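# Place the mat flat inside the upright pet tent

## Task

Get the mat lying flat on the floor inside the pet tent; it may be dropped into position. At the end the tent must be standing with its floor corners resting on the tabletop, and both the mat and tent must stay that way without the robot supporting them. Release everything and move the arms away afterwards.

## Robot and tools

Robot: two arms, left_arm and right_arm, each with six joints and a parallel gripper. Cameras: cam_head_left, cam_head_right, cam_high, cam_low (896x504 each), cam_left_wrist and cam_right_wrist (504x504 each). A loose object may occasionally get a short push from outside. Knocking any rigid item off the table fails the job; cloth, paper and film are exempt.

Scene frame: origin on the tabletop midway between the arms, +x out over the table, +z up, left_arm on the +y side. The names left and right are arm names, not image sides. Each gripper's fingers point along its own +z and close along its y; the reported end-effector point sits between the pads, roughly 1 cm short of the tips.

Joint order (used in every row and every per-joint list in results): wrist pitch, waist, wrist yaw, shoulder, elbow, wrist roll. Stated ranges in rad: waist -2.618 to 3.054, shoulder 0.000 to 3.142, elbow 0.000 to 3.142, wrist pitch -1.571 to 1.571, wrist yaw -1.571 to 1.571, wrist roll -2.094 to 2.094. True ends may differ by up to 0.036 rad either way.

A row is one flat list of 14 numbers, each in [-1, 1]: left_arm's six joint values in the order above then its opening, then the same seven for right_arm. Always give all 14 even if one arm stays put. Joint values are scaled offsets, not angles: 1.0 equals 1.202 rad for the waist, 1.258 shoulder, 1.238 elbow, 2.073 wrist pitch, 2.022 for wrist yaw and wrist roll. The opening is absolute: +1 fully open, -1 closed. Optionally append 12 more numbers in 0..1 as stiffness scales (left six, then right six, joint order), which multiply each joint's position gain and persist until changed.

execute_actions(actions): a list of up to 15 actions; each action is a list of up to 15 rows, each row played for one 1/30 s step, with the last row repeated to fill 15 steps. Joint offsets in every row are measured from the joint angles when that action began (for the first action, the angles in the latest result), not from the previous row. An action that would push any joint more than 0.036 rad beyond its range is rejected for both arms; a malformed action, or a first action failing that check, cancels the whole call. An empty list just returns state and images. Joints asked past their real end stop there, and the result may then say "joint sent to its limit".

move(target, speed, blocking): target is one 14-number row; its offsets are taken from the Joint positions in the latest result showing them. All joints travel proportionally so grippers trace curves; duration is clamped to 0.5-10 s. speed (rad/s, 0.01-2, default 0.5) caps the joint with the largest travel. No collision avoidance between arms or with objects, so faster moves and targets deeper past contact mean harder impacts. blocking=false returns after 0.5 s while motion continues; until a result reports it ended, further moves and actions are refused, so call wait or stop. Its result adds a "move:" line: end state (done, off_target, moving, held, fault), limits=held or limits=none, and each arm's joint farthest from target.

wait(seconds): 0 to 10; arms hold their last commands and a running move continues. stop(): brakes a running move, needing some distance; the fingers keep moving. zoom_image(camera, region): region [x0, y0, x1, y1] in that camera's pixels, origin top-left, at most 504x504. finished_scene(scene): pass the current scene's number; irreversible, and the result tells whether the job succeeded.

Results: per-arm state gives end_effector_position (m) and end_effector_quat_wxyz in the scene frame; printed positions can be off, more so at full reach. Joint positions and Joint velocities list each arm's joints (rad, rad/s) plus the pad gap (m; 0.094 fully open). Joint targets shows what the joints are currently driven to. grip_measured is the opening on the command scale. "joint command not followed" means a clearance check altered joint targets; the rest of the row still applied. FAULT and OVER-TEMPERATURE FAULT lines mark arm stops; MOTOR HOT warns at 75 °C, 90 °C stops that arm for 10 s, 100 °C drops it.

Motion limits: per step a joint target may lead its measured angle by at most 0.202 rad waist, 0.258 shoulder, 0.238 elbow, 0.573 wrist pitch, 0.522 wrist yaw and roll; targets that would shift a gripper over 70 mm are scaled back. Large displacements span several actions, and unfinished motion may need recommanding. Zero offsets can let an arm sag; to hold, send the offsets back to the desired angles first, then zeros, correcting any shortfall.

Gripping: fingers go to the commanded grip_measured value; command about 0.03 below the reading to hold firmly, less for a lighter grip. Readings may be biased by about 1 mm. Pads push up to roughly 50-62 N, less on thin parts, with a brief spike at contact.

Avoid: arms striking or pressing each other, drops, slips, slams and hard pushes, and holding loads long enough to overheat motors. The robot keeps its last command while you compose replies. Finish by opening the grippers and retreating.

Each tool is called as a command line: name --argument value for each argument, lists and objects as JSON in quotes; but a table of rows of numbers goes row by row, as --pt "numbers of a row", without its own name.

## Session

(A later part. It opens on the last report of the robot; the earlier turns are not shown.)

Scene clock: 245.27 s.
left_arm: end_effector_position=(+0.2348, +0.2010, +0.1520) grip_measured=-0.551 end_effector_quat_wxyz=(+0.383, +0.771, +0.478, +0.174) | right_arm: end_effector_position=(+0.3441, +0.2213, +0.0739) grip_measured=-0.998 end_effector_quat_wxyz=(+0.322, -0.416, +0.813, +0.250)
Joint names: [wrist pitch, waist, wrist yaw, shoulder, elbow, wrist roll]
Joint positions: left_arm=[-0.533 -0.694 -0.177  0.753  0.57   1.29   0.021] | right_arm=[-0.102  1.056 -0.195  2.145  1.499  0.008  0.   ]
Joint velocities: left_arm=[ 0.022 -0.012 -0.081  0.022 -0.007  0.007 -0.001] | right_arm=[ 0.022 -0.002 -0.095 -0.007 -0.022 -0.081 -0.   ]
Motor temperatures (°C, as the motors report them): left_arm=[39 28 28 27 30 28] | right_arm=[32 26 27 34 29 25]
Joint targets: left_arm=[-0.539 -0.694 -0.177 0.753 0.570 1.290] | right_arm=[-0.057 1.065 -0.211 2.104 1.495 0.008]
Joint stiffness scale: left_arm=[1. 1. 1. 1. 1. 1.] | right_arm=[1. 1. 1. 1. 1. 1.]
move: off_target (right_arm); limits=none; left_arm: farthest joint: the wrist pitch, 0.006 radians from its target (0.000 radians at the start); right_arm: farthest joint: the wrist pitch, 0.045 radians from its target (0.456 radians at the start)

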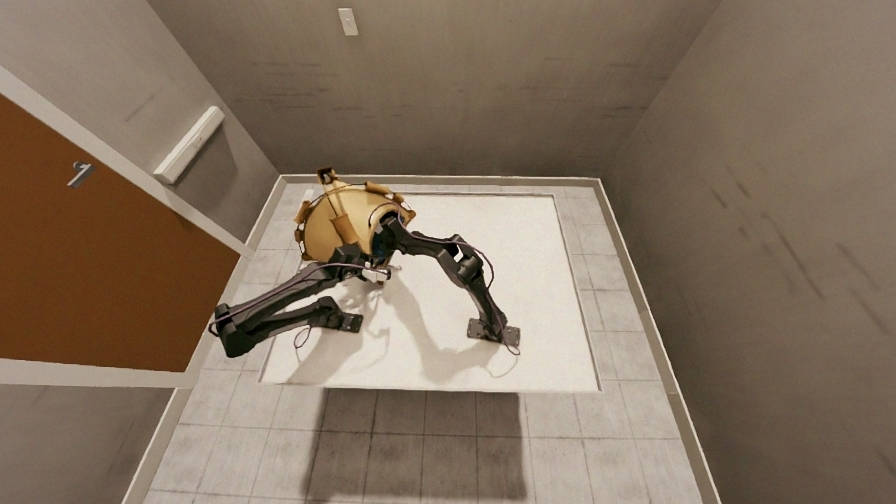

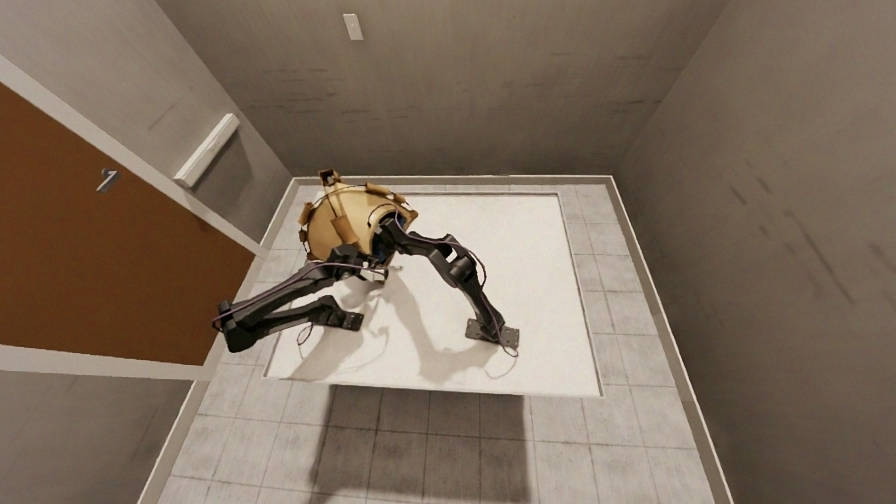

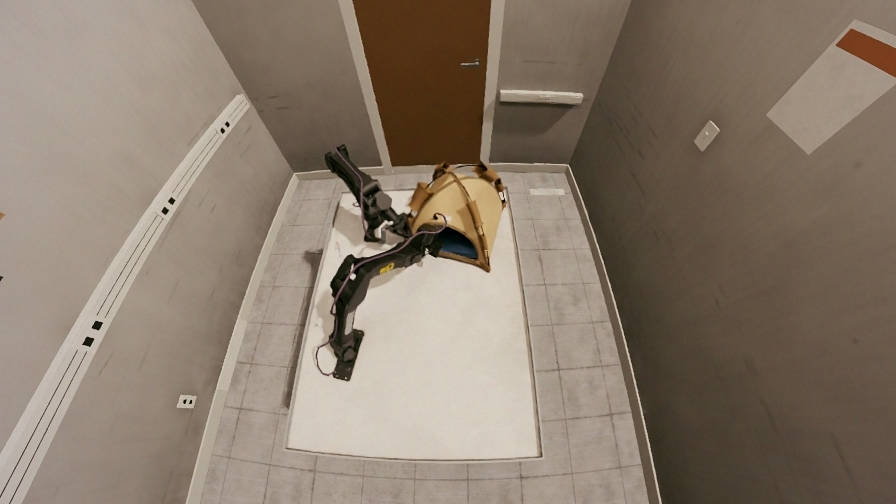

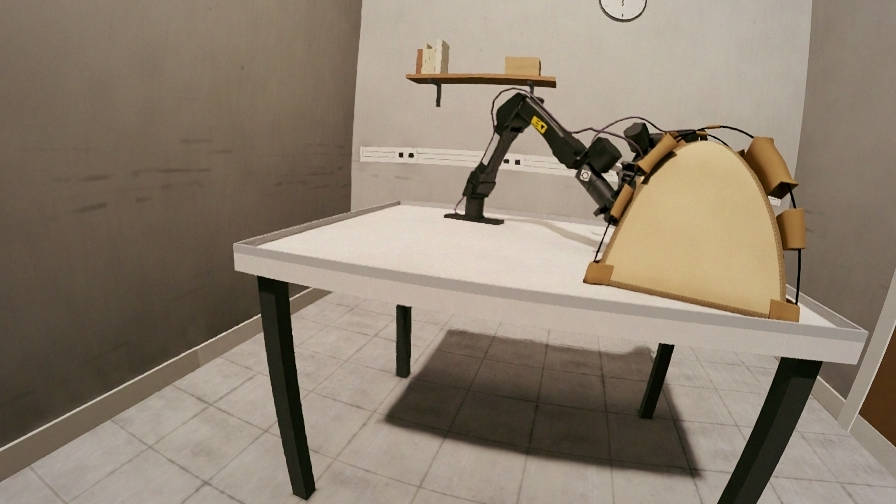

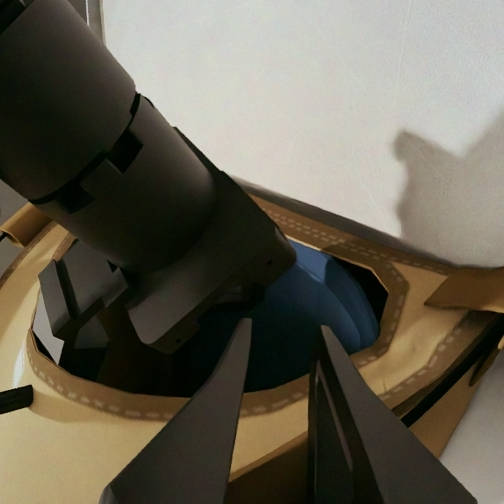

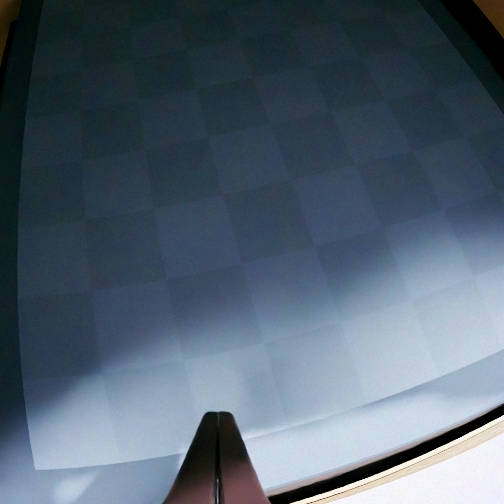

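move --target '[0,-0.1,0,-0.25,-0.1,0,-0.55, 0.0,-0.05,0,0.04,0.0,0,-1]' --speed 0.3

move --target '[0,0,0,0,0,0,-0.55, 0.07,0,0,-0.22,-0.31,0,-1]' --speed 0.3

zoom_image --camera "cam_high" --region '[390,200,510,280]'

Scene clock: 247.07 s.
left_arm: end_effector_position=(+0.2008, +0.1985, +0.1725) grip_measured=-0.551 end_effector_quat_wxyz=(+0.475, +0.755, +0.422, +0.164) | right_arm: end_effector_position=(+0.3643, +0.1993, +0.0439) grip_measured=-0.998 end_effector_quat_wxyz=(+0.303, -0.397, +0.835, +0.231)
Joint names: [wrist pitch, waist, wrist yaw, shoulder, elbow, wrist roll]
Joint positions: left_arm=[-0.527 -0.804 -0.177  0.463  0.462  1.29   0.021] | right_arm=[-0.112  1.005 -0.195  2.196  1.499  0.008  0.   ]
Joint velocities: left_arm=[ 0.007  0.002 -0.095 -0.002 -0.007 -0.125 -0.   ] | right_arm=[ 0.007  0.007 -0.066 -0.007 -0.007  0.022 -0.   ]
Motor temperatures (°C, as the motors report them): left_arm=[39 28 28 27 30 28] | right_arm=[32 26 27 33 29 25]
Joint targets: left_arm=[-0.533 -0.815 -0.177 0.439 0.446 1.290] | right_arm=[-0.102 0.996 -0.195 2.196 1.499 0.008]
Joint stiffness scale: left_arm=[1. 1. 1. 1. 1. 1.] | right_arm=[1. 1. 1. 1. 1. 1.]
move: off_target (left_arm); limits=none; left_arm: farthest joint: the shoulder, 0.025 radians from its target (0.315 radians at the start); right_arm: farthest joint: the wrist pitch, 0.010 radians from its target (0.000 radians at the start)

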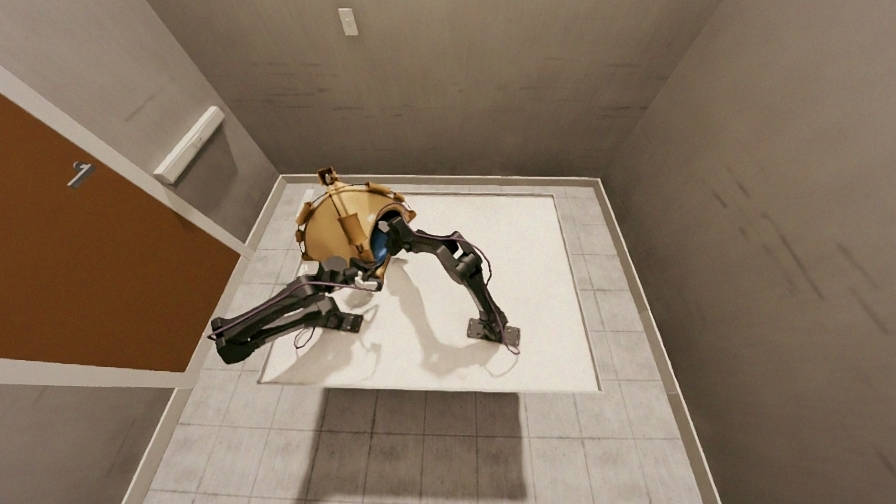

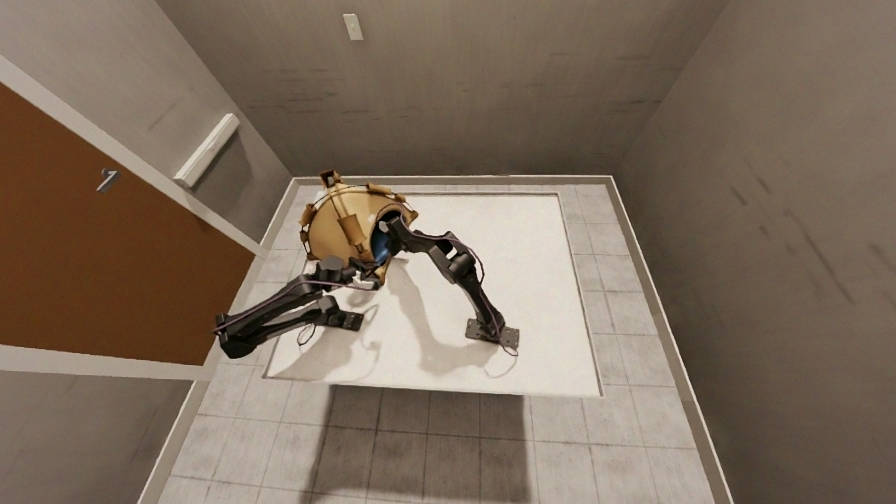

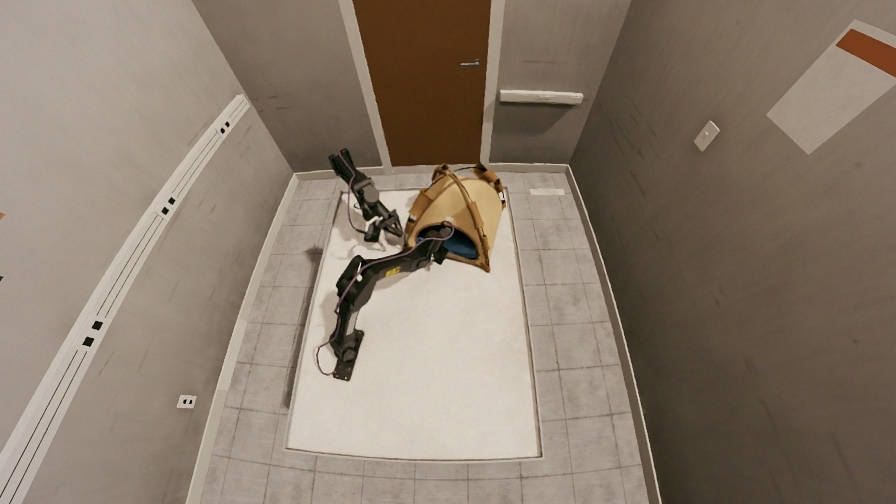

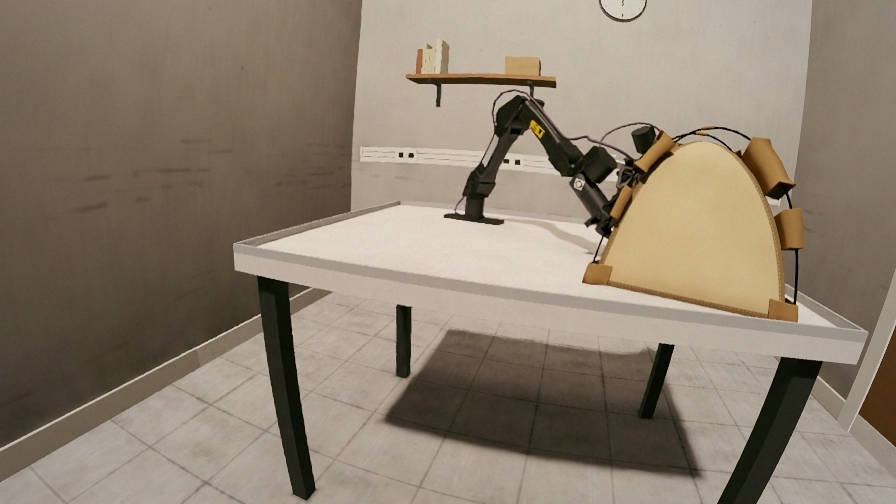

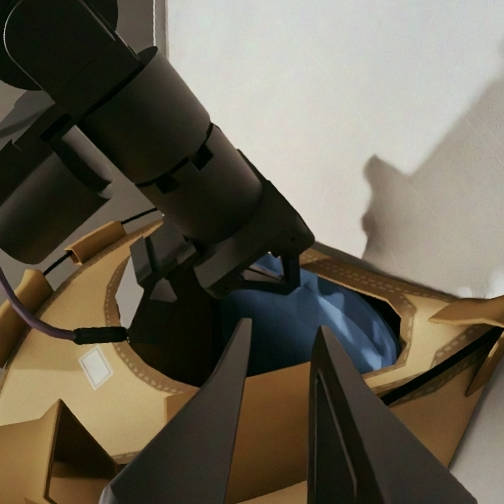

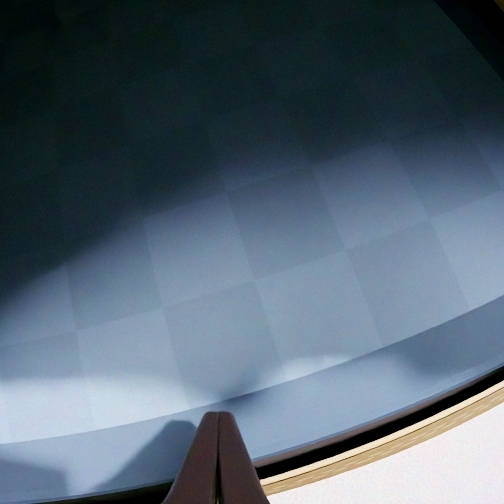

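Scene clock: 248.93 s.
left_arm: end_effector_position=(+0.2010, +0.1981, +0.1733) grip_measured=-0.551 end_effector_quat_wxyz=(+0.476, +0.754, +0.422, +0.164) | right_arm: end_effector_position=(+0.3146, +0.1464, +0.0479) grip_measured=-0.998 end_effector_quat_wxyz=(+0.302, -0.397, +0.835, +0.231)
Joint names: [wrist pitch, waist, wrist yaw, shoulder, elbow, wrist roll]
Joint positions: left_arm=[-0.524 -0.804 -0.177  0.463  0.462  1.29   0.021] | right_arm=[ 0.012  1.005 -0.195  1.949  1.128  0.008  0.   ]
Joint velocities: left_arm=[-0.007  0.012 -0.007 -0.007 -0.037 -0.037  0.001] | right_arm=[ 0.037 -0.012 -0.066 -0.022 -0.017 -0.007 -0.001]
Motor temperatures (°C, as the motors report them): left_arm=[39 28 28 27 30 28] | right_arm=[32 26 27 33 29 25]
Joint targets: left_arm=[-0.527 -0.804 -0.177 0.463 0.462 1.290] | right_arm=[0.033 1.005 -0.195 1.919 1.116 0.008]
Joint stiffness scale: left_arm=[1. 1. 1. 1. 1. 1.] | right_arm=[1. 1. 1. 1. 1. 1.]
move: off_target (right_arm); limits=none; left_arm: farthest joint: the wrist pitch, 0.003 radians from its target (0.000 radians at the start); right_arm: farthest joint: the shoulder, 0.030 radians from its target (0.277 radians at the start)

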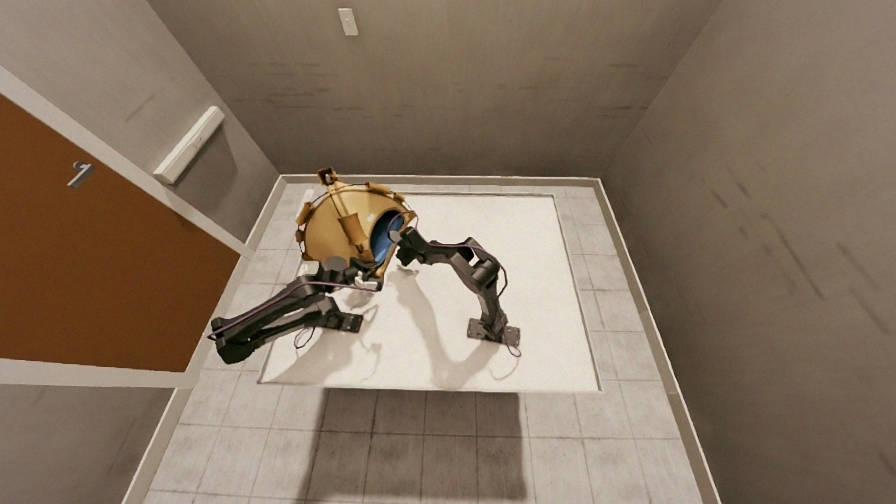

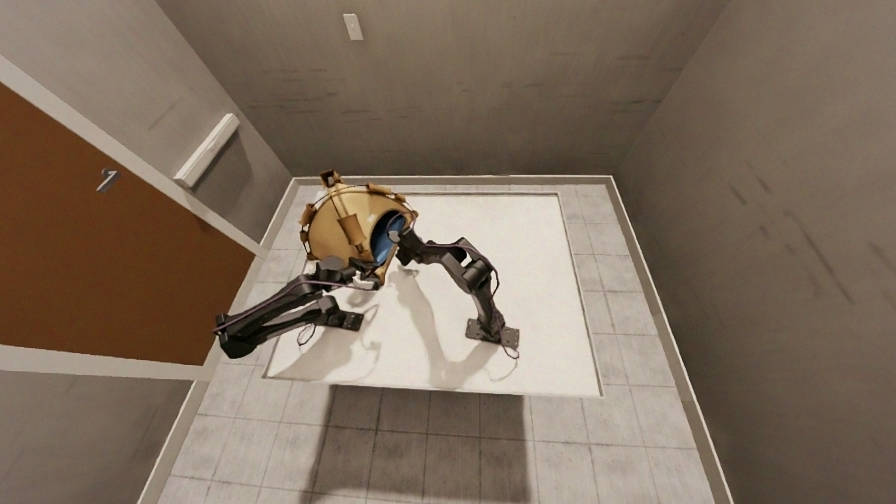

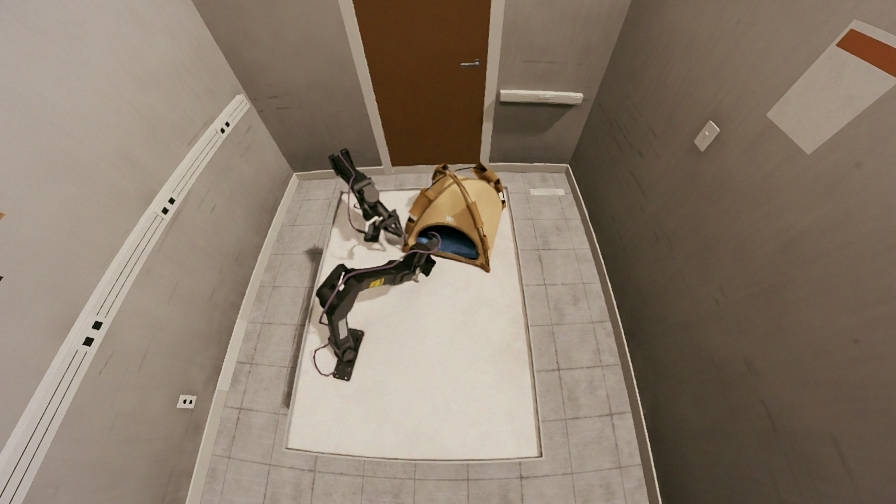

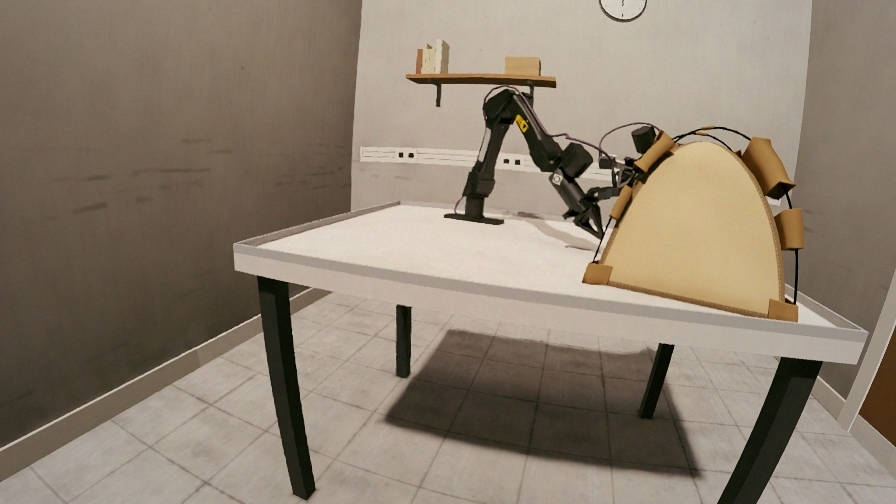

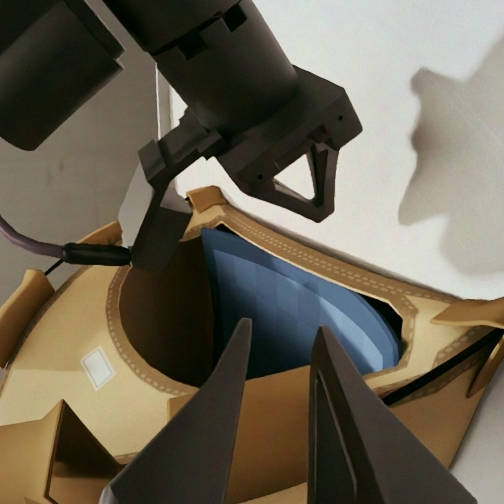

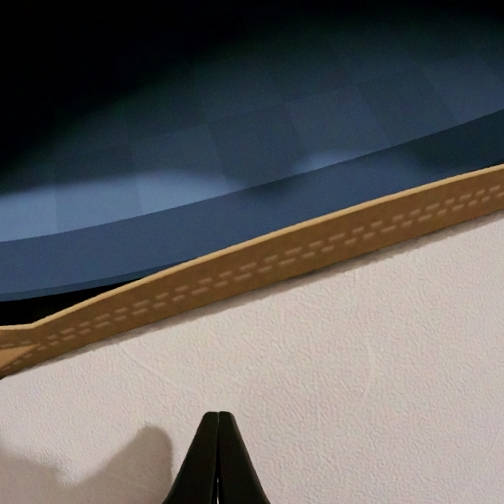

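Region (390, 200, 510, 280) of cam_high's 896x504 image, scaled by 4.200, with more detail than that image has.

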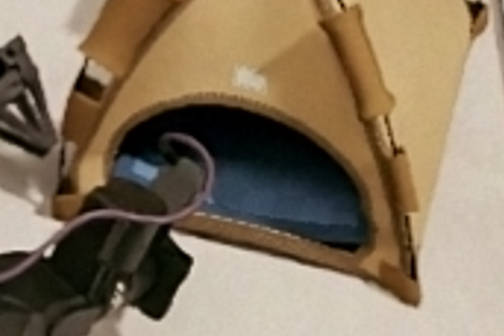

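move --target '[0,-0.2,0,0,0,0,-0.55, 0.2,-0.08,-0.05,-0.25,-0.36,0,-1]' --speed 0.4

zoom_image --camera "cam_high" --region '[390,200,510,280]'

Scene clock: 251.27 s.
left_arm: end_effector_position=(+0.1568, +0.1636, +0.1739) grip_measured=-0.551 end_effector_quat_wxyz=(+0.493, +0.797, +0.332, +0.108) | right_arm: end_effector_position=(+0.2910, +0.0886, +0.0849) grip_measured=-0.998 end_effector_quat_wxyz=(+0.401, -0.370, +0.787, +0.288)
Joint names: [wrist pitch, waist, wrist yaw, shoulder, elbow, wrist roll]
Joint positions: left_arm=[-0.521 -1.035 -0.177  0.463  0.462  1.29   0.021] | right_arm=[ 0.405  0.918 -0.285  1.662  0.694  0.008  0.   ]
Joint velocities: left_arm=[-0.081 -0.007 -0.022 -0.002 -0.017  0.007  0.   ] | right_arm=[-0.066 -0.002 -0.022 -0.007 -0.012  0.066 -0.001]
Motor temperatures (°C, as the motors report them): left_arm=[39 28 28 27 30 28] | right_arm=[33 26 27 33 29 25]
Joint targets: left_arm=[-0.524 -1.045 -0.177 0.463 0.462 1.290] | right_arm=[0.427 0.908 -0.297 1.635 0.682 0.008]
Joint stiffness scale: left_arm=[1. 1. 1. 1. 1. 1.] | right_arm=[1. 1. 1. 1. 1. 1.]
move: off_target (right_arm); limits=none; left_arm: farthest joint: the waist, 0.010 radians from its target (0.240 radians at the start); right_arm: farthest joint: the shoulder, 0.027 radians from its target (0.315 radians at the start)

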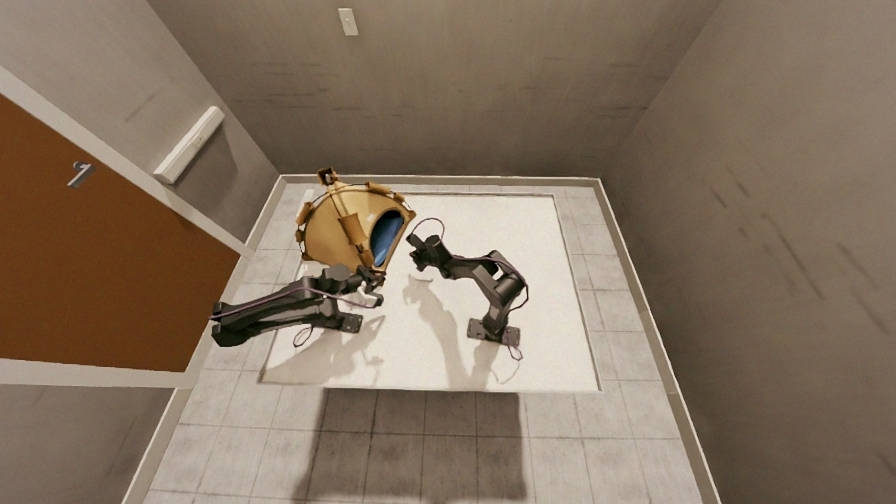

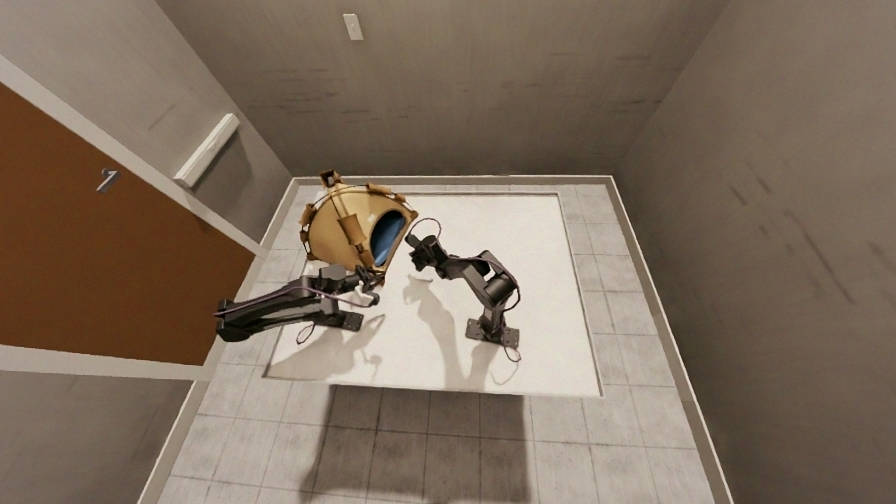

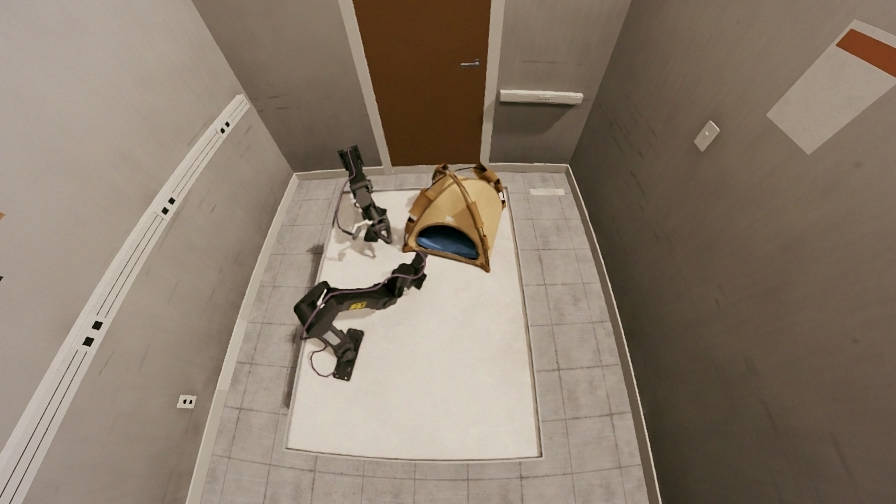

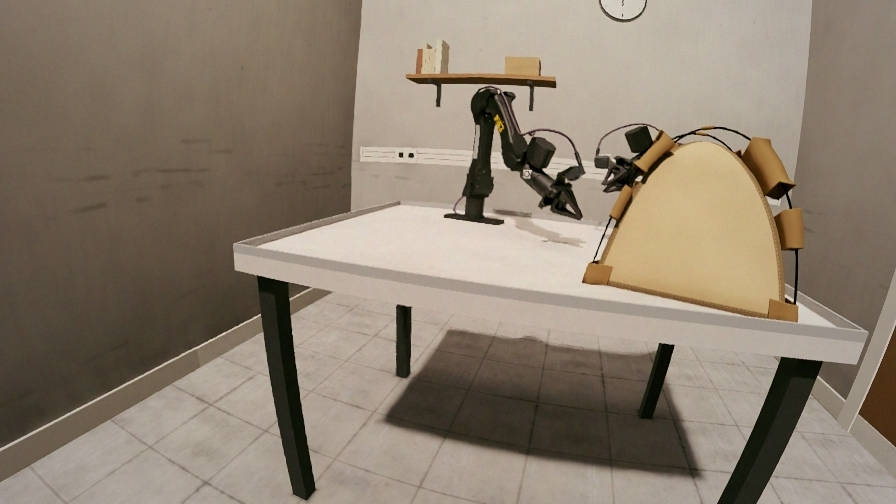

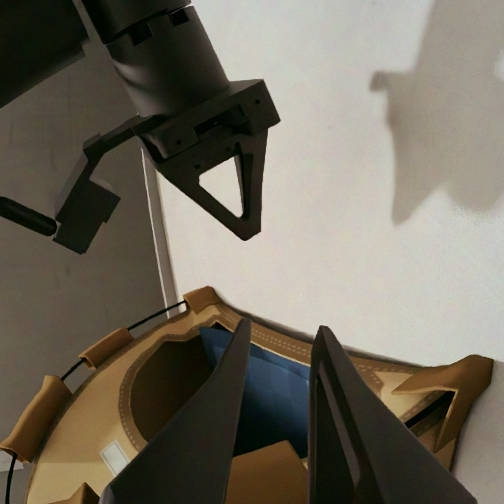

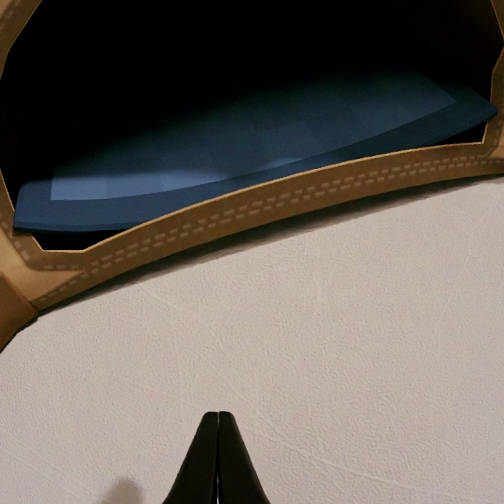

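Region (390, 200, 510, 280) of cam_high's 896x504 image, scaled by 4.200, with more detail than that image has.

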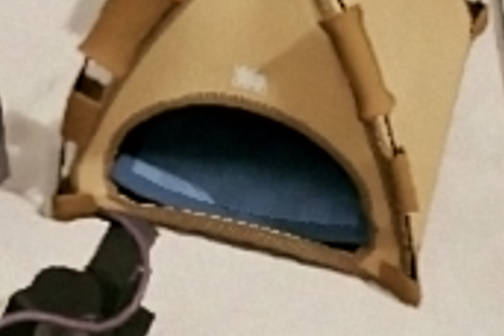

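move --target '[0,-0.4,0,0,0,0,-0.55, -0.472,0.22,0.141,0.39,0.865,0.6,-1]' --speed 0.5

zoom_image --camera "cam_head_left" --region '[340,200,460,290]'

Scene clock: 255.80 s.
left_arm: end_effector_position=(+0.0482, +0.1289, +0.1747) grip_measured=-0.551 end_effector_quat_wxyz=(+0.506, +0.851, +0.137, -0.010) | right_arm: end_effector_position=(+0.3002, +0.2208, +0.0878) grip_measured=-0.998 end_effector_quat_wxyz=(+0.125, +0.107, +0.951, +0.261)
Joint names: [wrist pitch, waist, wrist yaw, shoulder, elbow, wrist roll]
Joint positions: left_arm=[-0.517 -1.505 -0.177  0.463  0.462  1.29   0.021] | right_arm=[-0.565  1.175 -0.014  2.15   1.731  1.216  0.   ]
Joint velocities: left_arm=[-0.022 -0.002 -0.095  0.002 -0.012  0.007 -0.   ] | right_arm=[-0.007  0.022 -0.022 -0.032 -0.002 -0.007  0.   ]
Motor temperatures (°C, as the motors report them): left_arm=[39 28 28 27 30 28] | right_arm=[33 26 27 32 29 25]
Joint targets: left_arm=[-0.520 -1.516 -0.177 0.463 0.462 1.290] | right_arm=[-0.573 1.182 -0.000 2.152 1.765 1.221]
Joint stiffness scale: left_arm=[1. 1. 1. 1. 1. 1.] | right_arm=[1. 1. 1. 1. 1. 1.]
move: off_target (right_arm); limits=none; left_arm: farthest joint: the waist, 0.010 radians from its target (0.481 radians at the start); right_arm: farthest joint: the elbow, 0.034 radians from its target (1.071 radians at the start)

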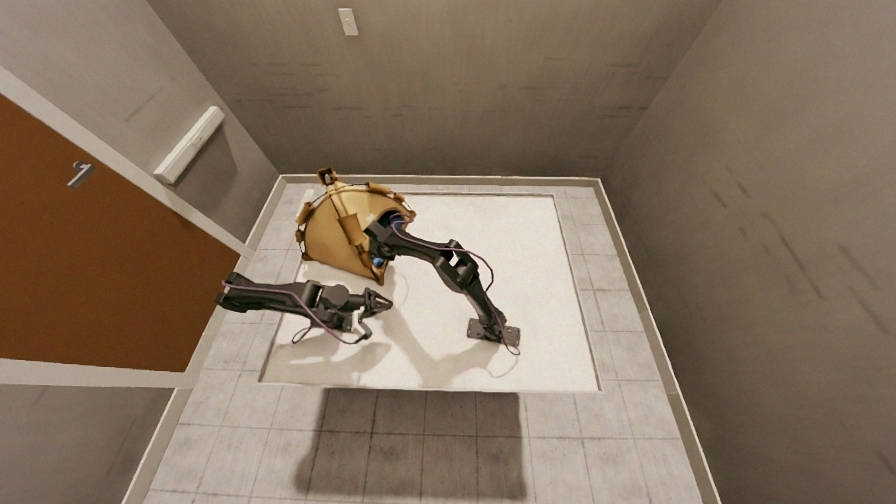

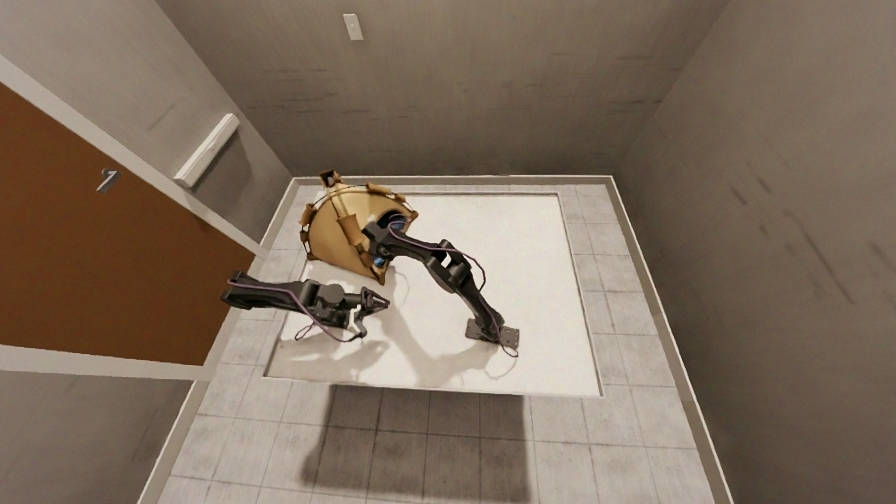

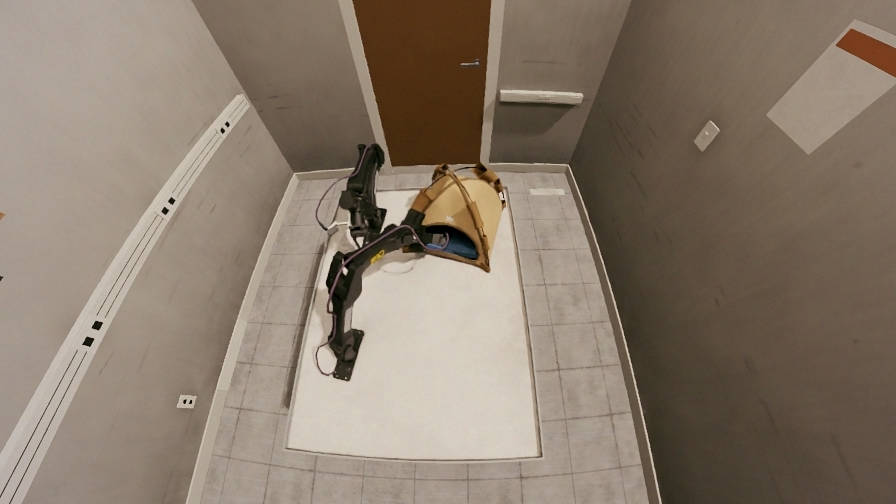

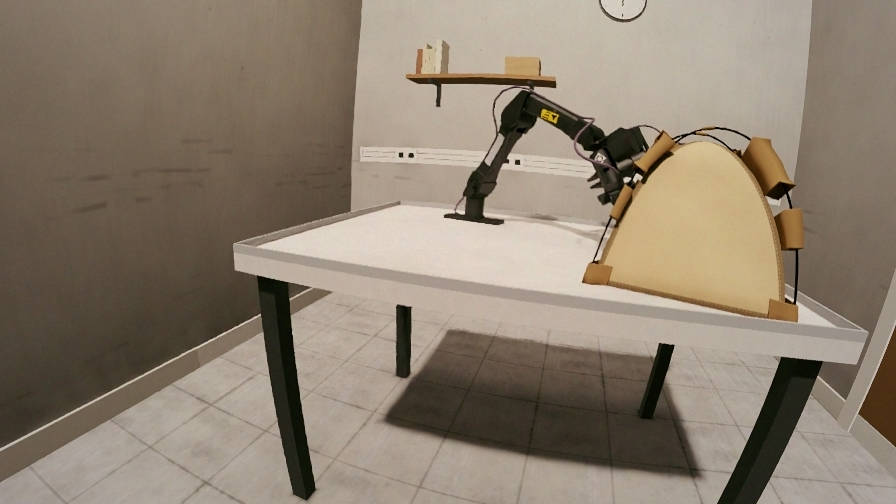

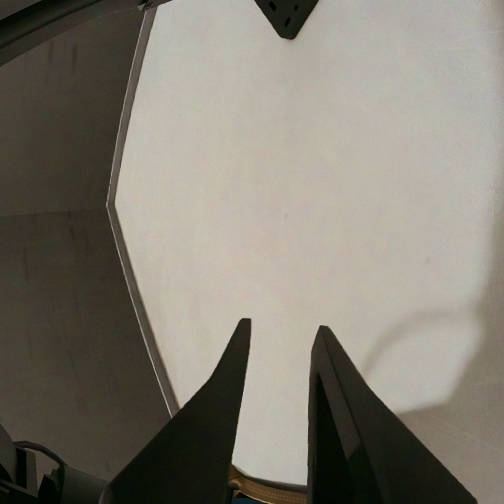

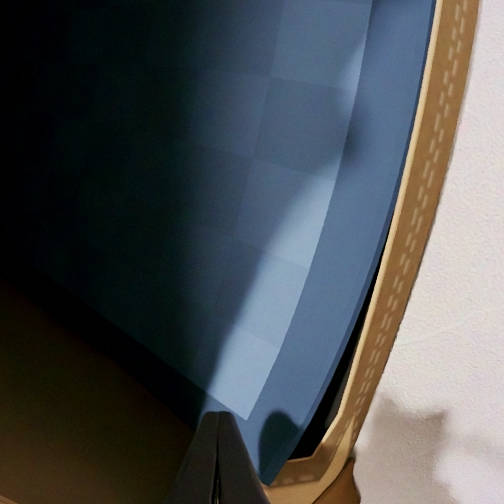

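Region (340, 200, 460, 290) of cam_head_left's 896x504 image, scaled by 4.200, with more detail than that image has; it fills the top 378 rows of this view, and the rest is white.

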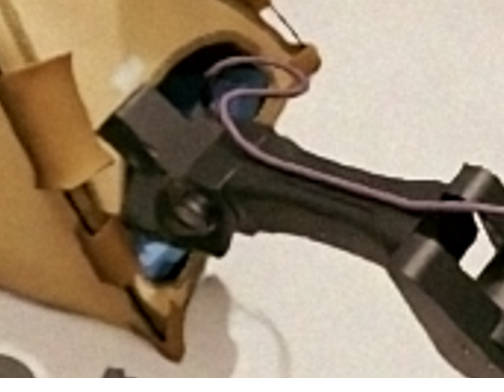

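move --target '[0,0,0,0,0,0,-0.55, 0,0.048,0,0.045,0.01,0,-1]' --speed 0.12

zoom_image --camera "cam_head_left" --region '[340,200,460,290]'

Scene clock: 257.00 s.
left_arm: end_effector_position=(+0.0481, +0.1286, +0.1754) grip_measured=-0.551 end_effector_quat_wxyz=(+0.508, +0.850, +0.138, -0.011) | right_arm: end_effector_position=(+0.2753, +0.2329, +0.0563) grip_measured=-0.998 end_effector_quat_wxyz=(+0.106, +0.085, +0.962, +0.238)
Joint names: [wrist pitch, waist, wrist yaw, shoulder, elbow, wrist roll]
Joint positions: left_arm=[-0.514 -1.505 -0.177  0.463  0.462  1.29   0.021] | right_arm=[-0.565  1.226 -0.013  2.21   1.731  1.217  0.   ]
Joint velocities: left_arm=[-0.022  0.007  0.037 -0.002  0.012 -0.007  0.001] | right_arm=[ 0.022 -0.007  0.007  0.007 -0.012 -0.037  0.001]
Motor temperatures (°C, as the motors report them): left_arm=[40 28 28 27 30 28] | right_arm=[33 26 27 32 29 25]
Joint targets: left_arm=[-0.517 -1.505 -0.177 0.463 0.462 1.290] | right_arm=[-0.564 1.233 -0.014 2.207 1.744 1.216]
Joint stiffness scale: left_arm=[1. 1. 1. 1. 1. 1.] | right_arm=[1. 1. 1. 1. 1. 1.]
move: done; limits=none; left_arm: farthest joint: the wrist pitch, 0.003 radians from its target (0.000 radians at the start); right_arm: farthest joint: the elbow, 0.012 radians from its target (0.012 radians at the start)

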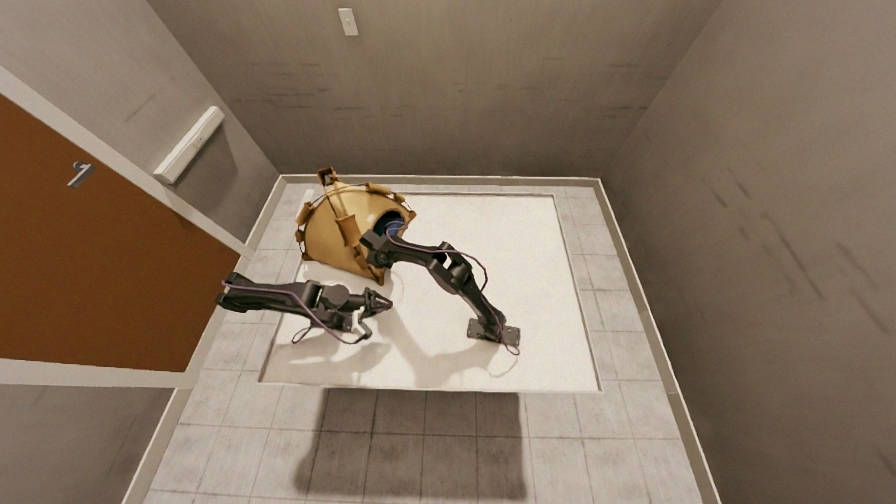

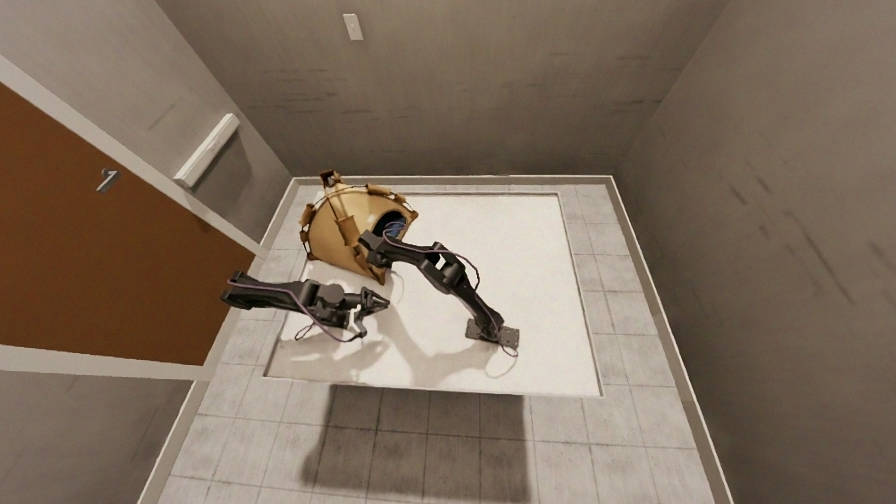

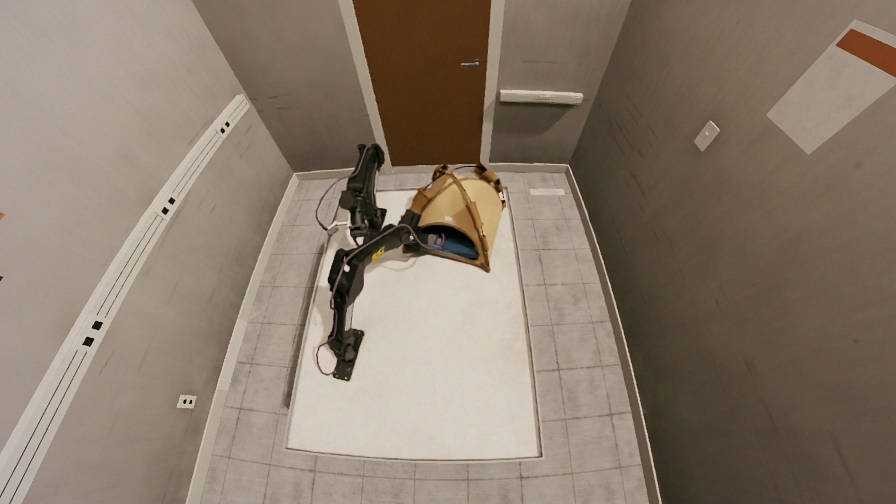

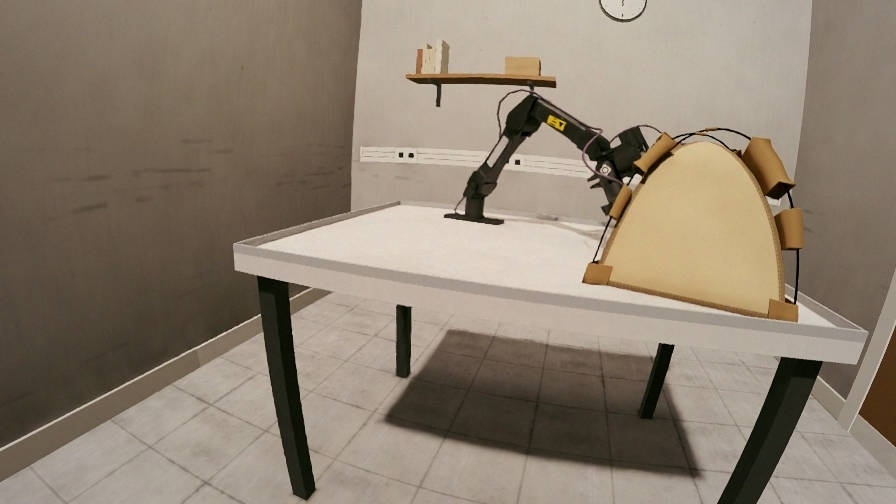

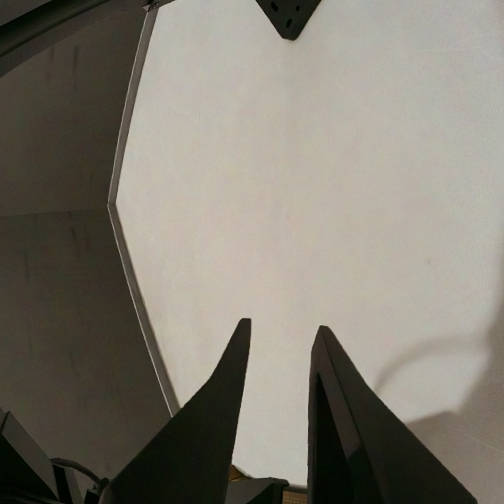

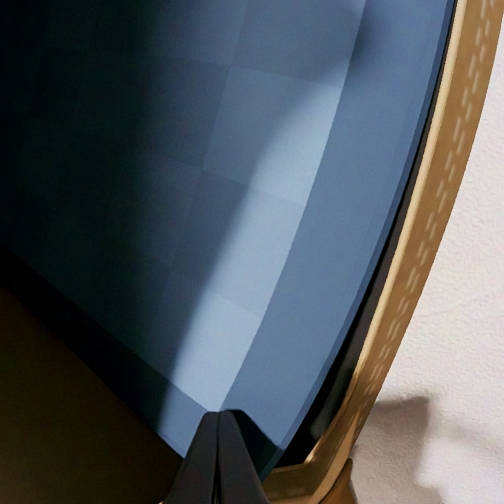

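Region (340, 200, 460, 290) of cam_head_left's 896x504 image, scaled by 4.200, with more detail than that image has; it fills the top 378 rows of this view, and the rest is white.

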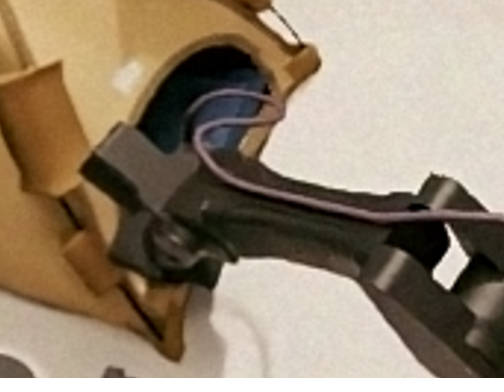

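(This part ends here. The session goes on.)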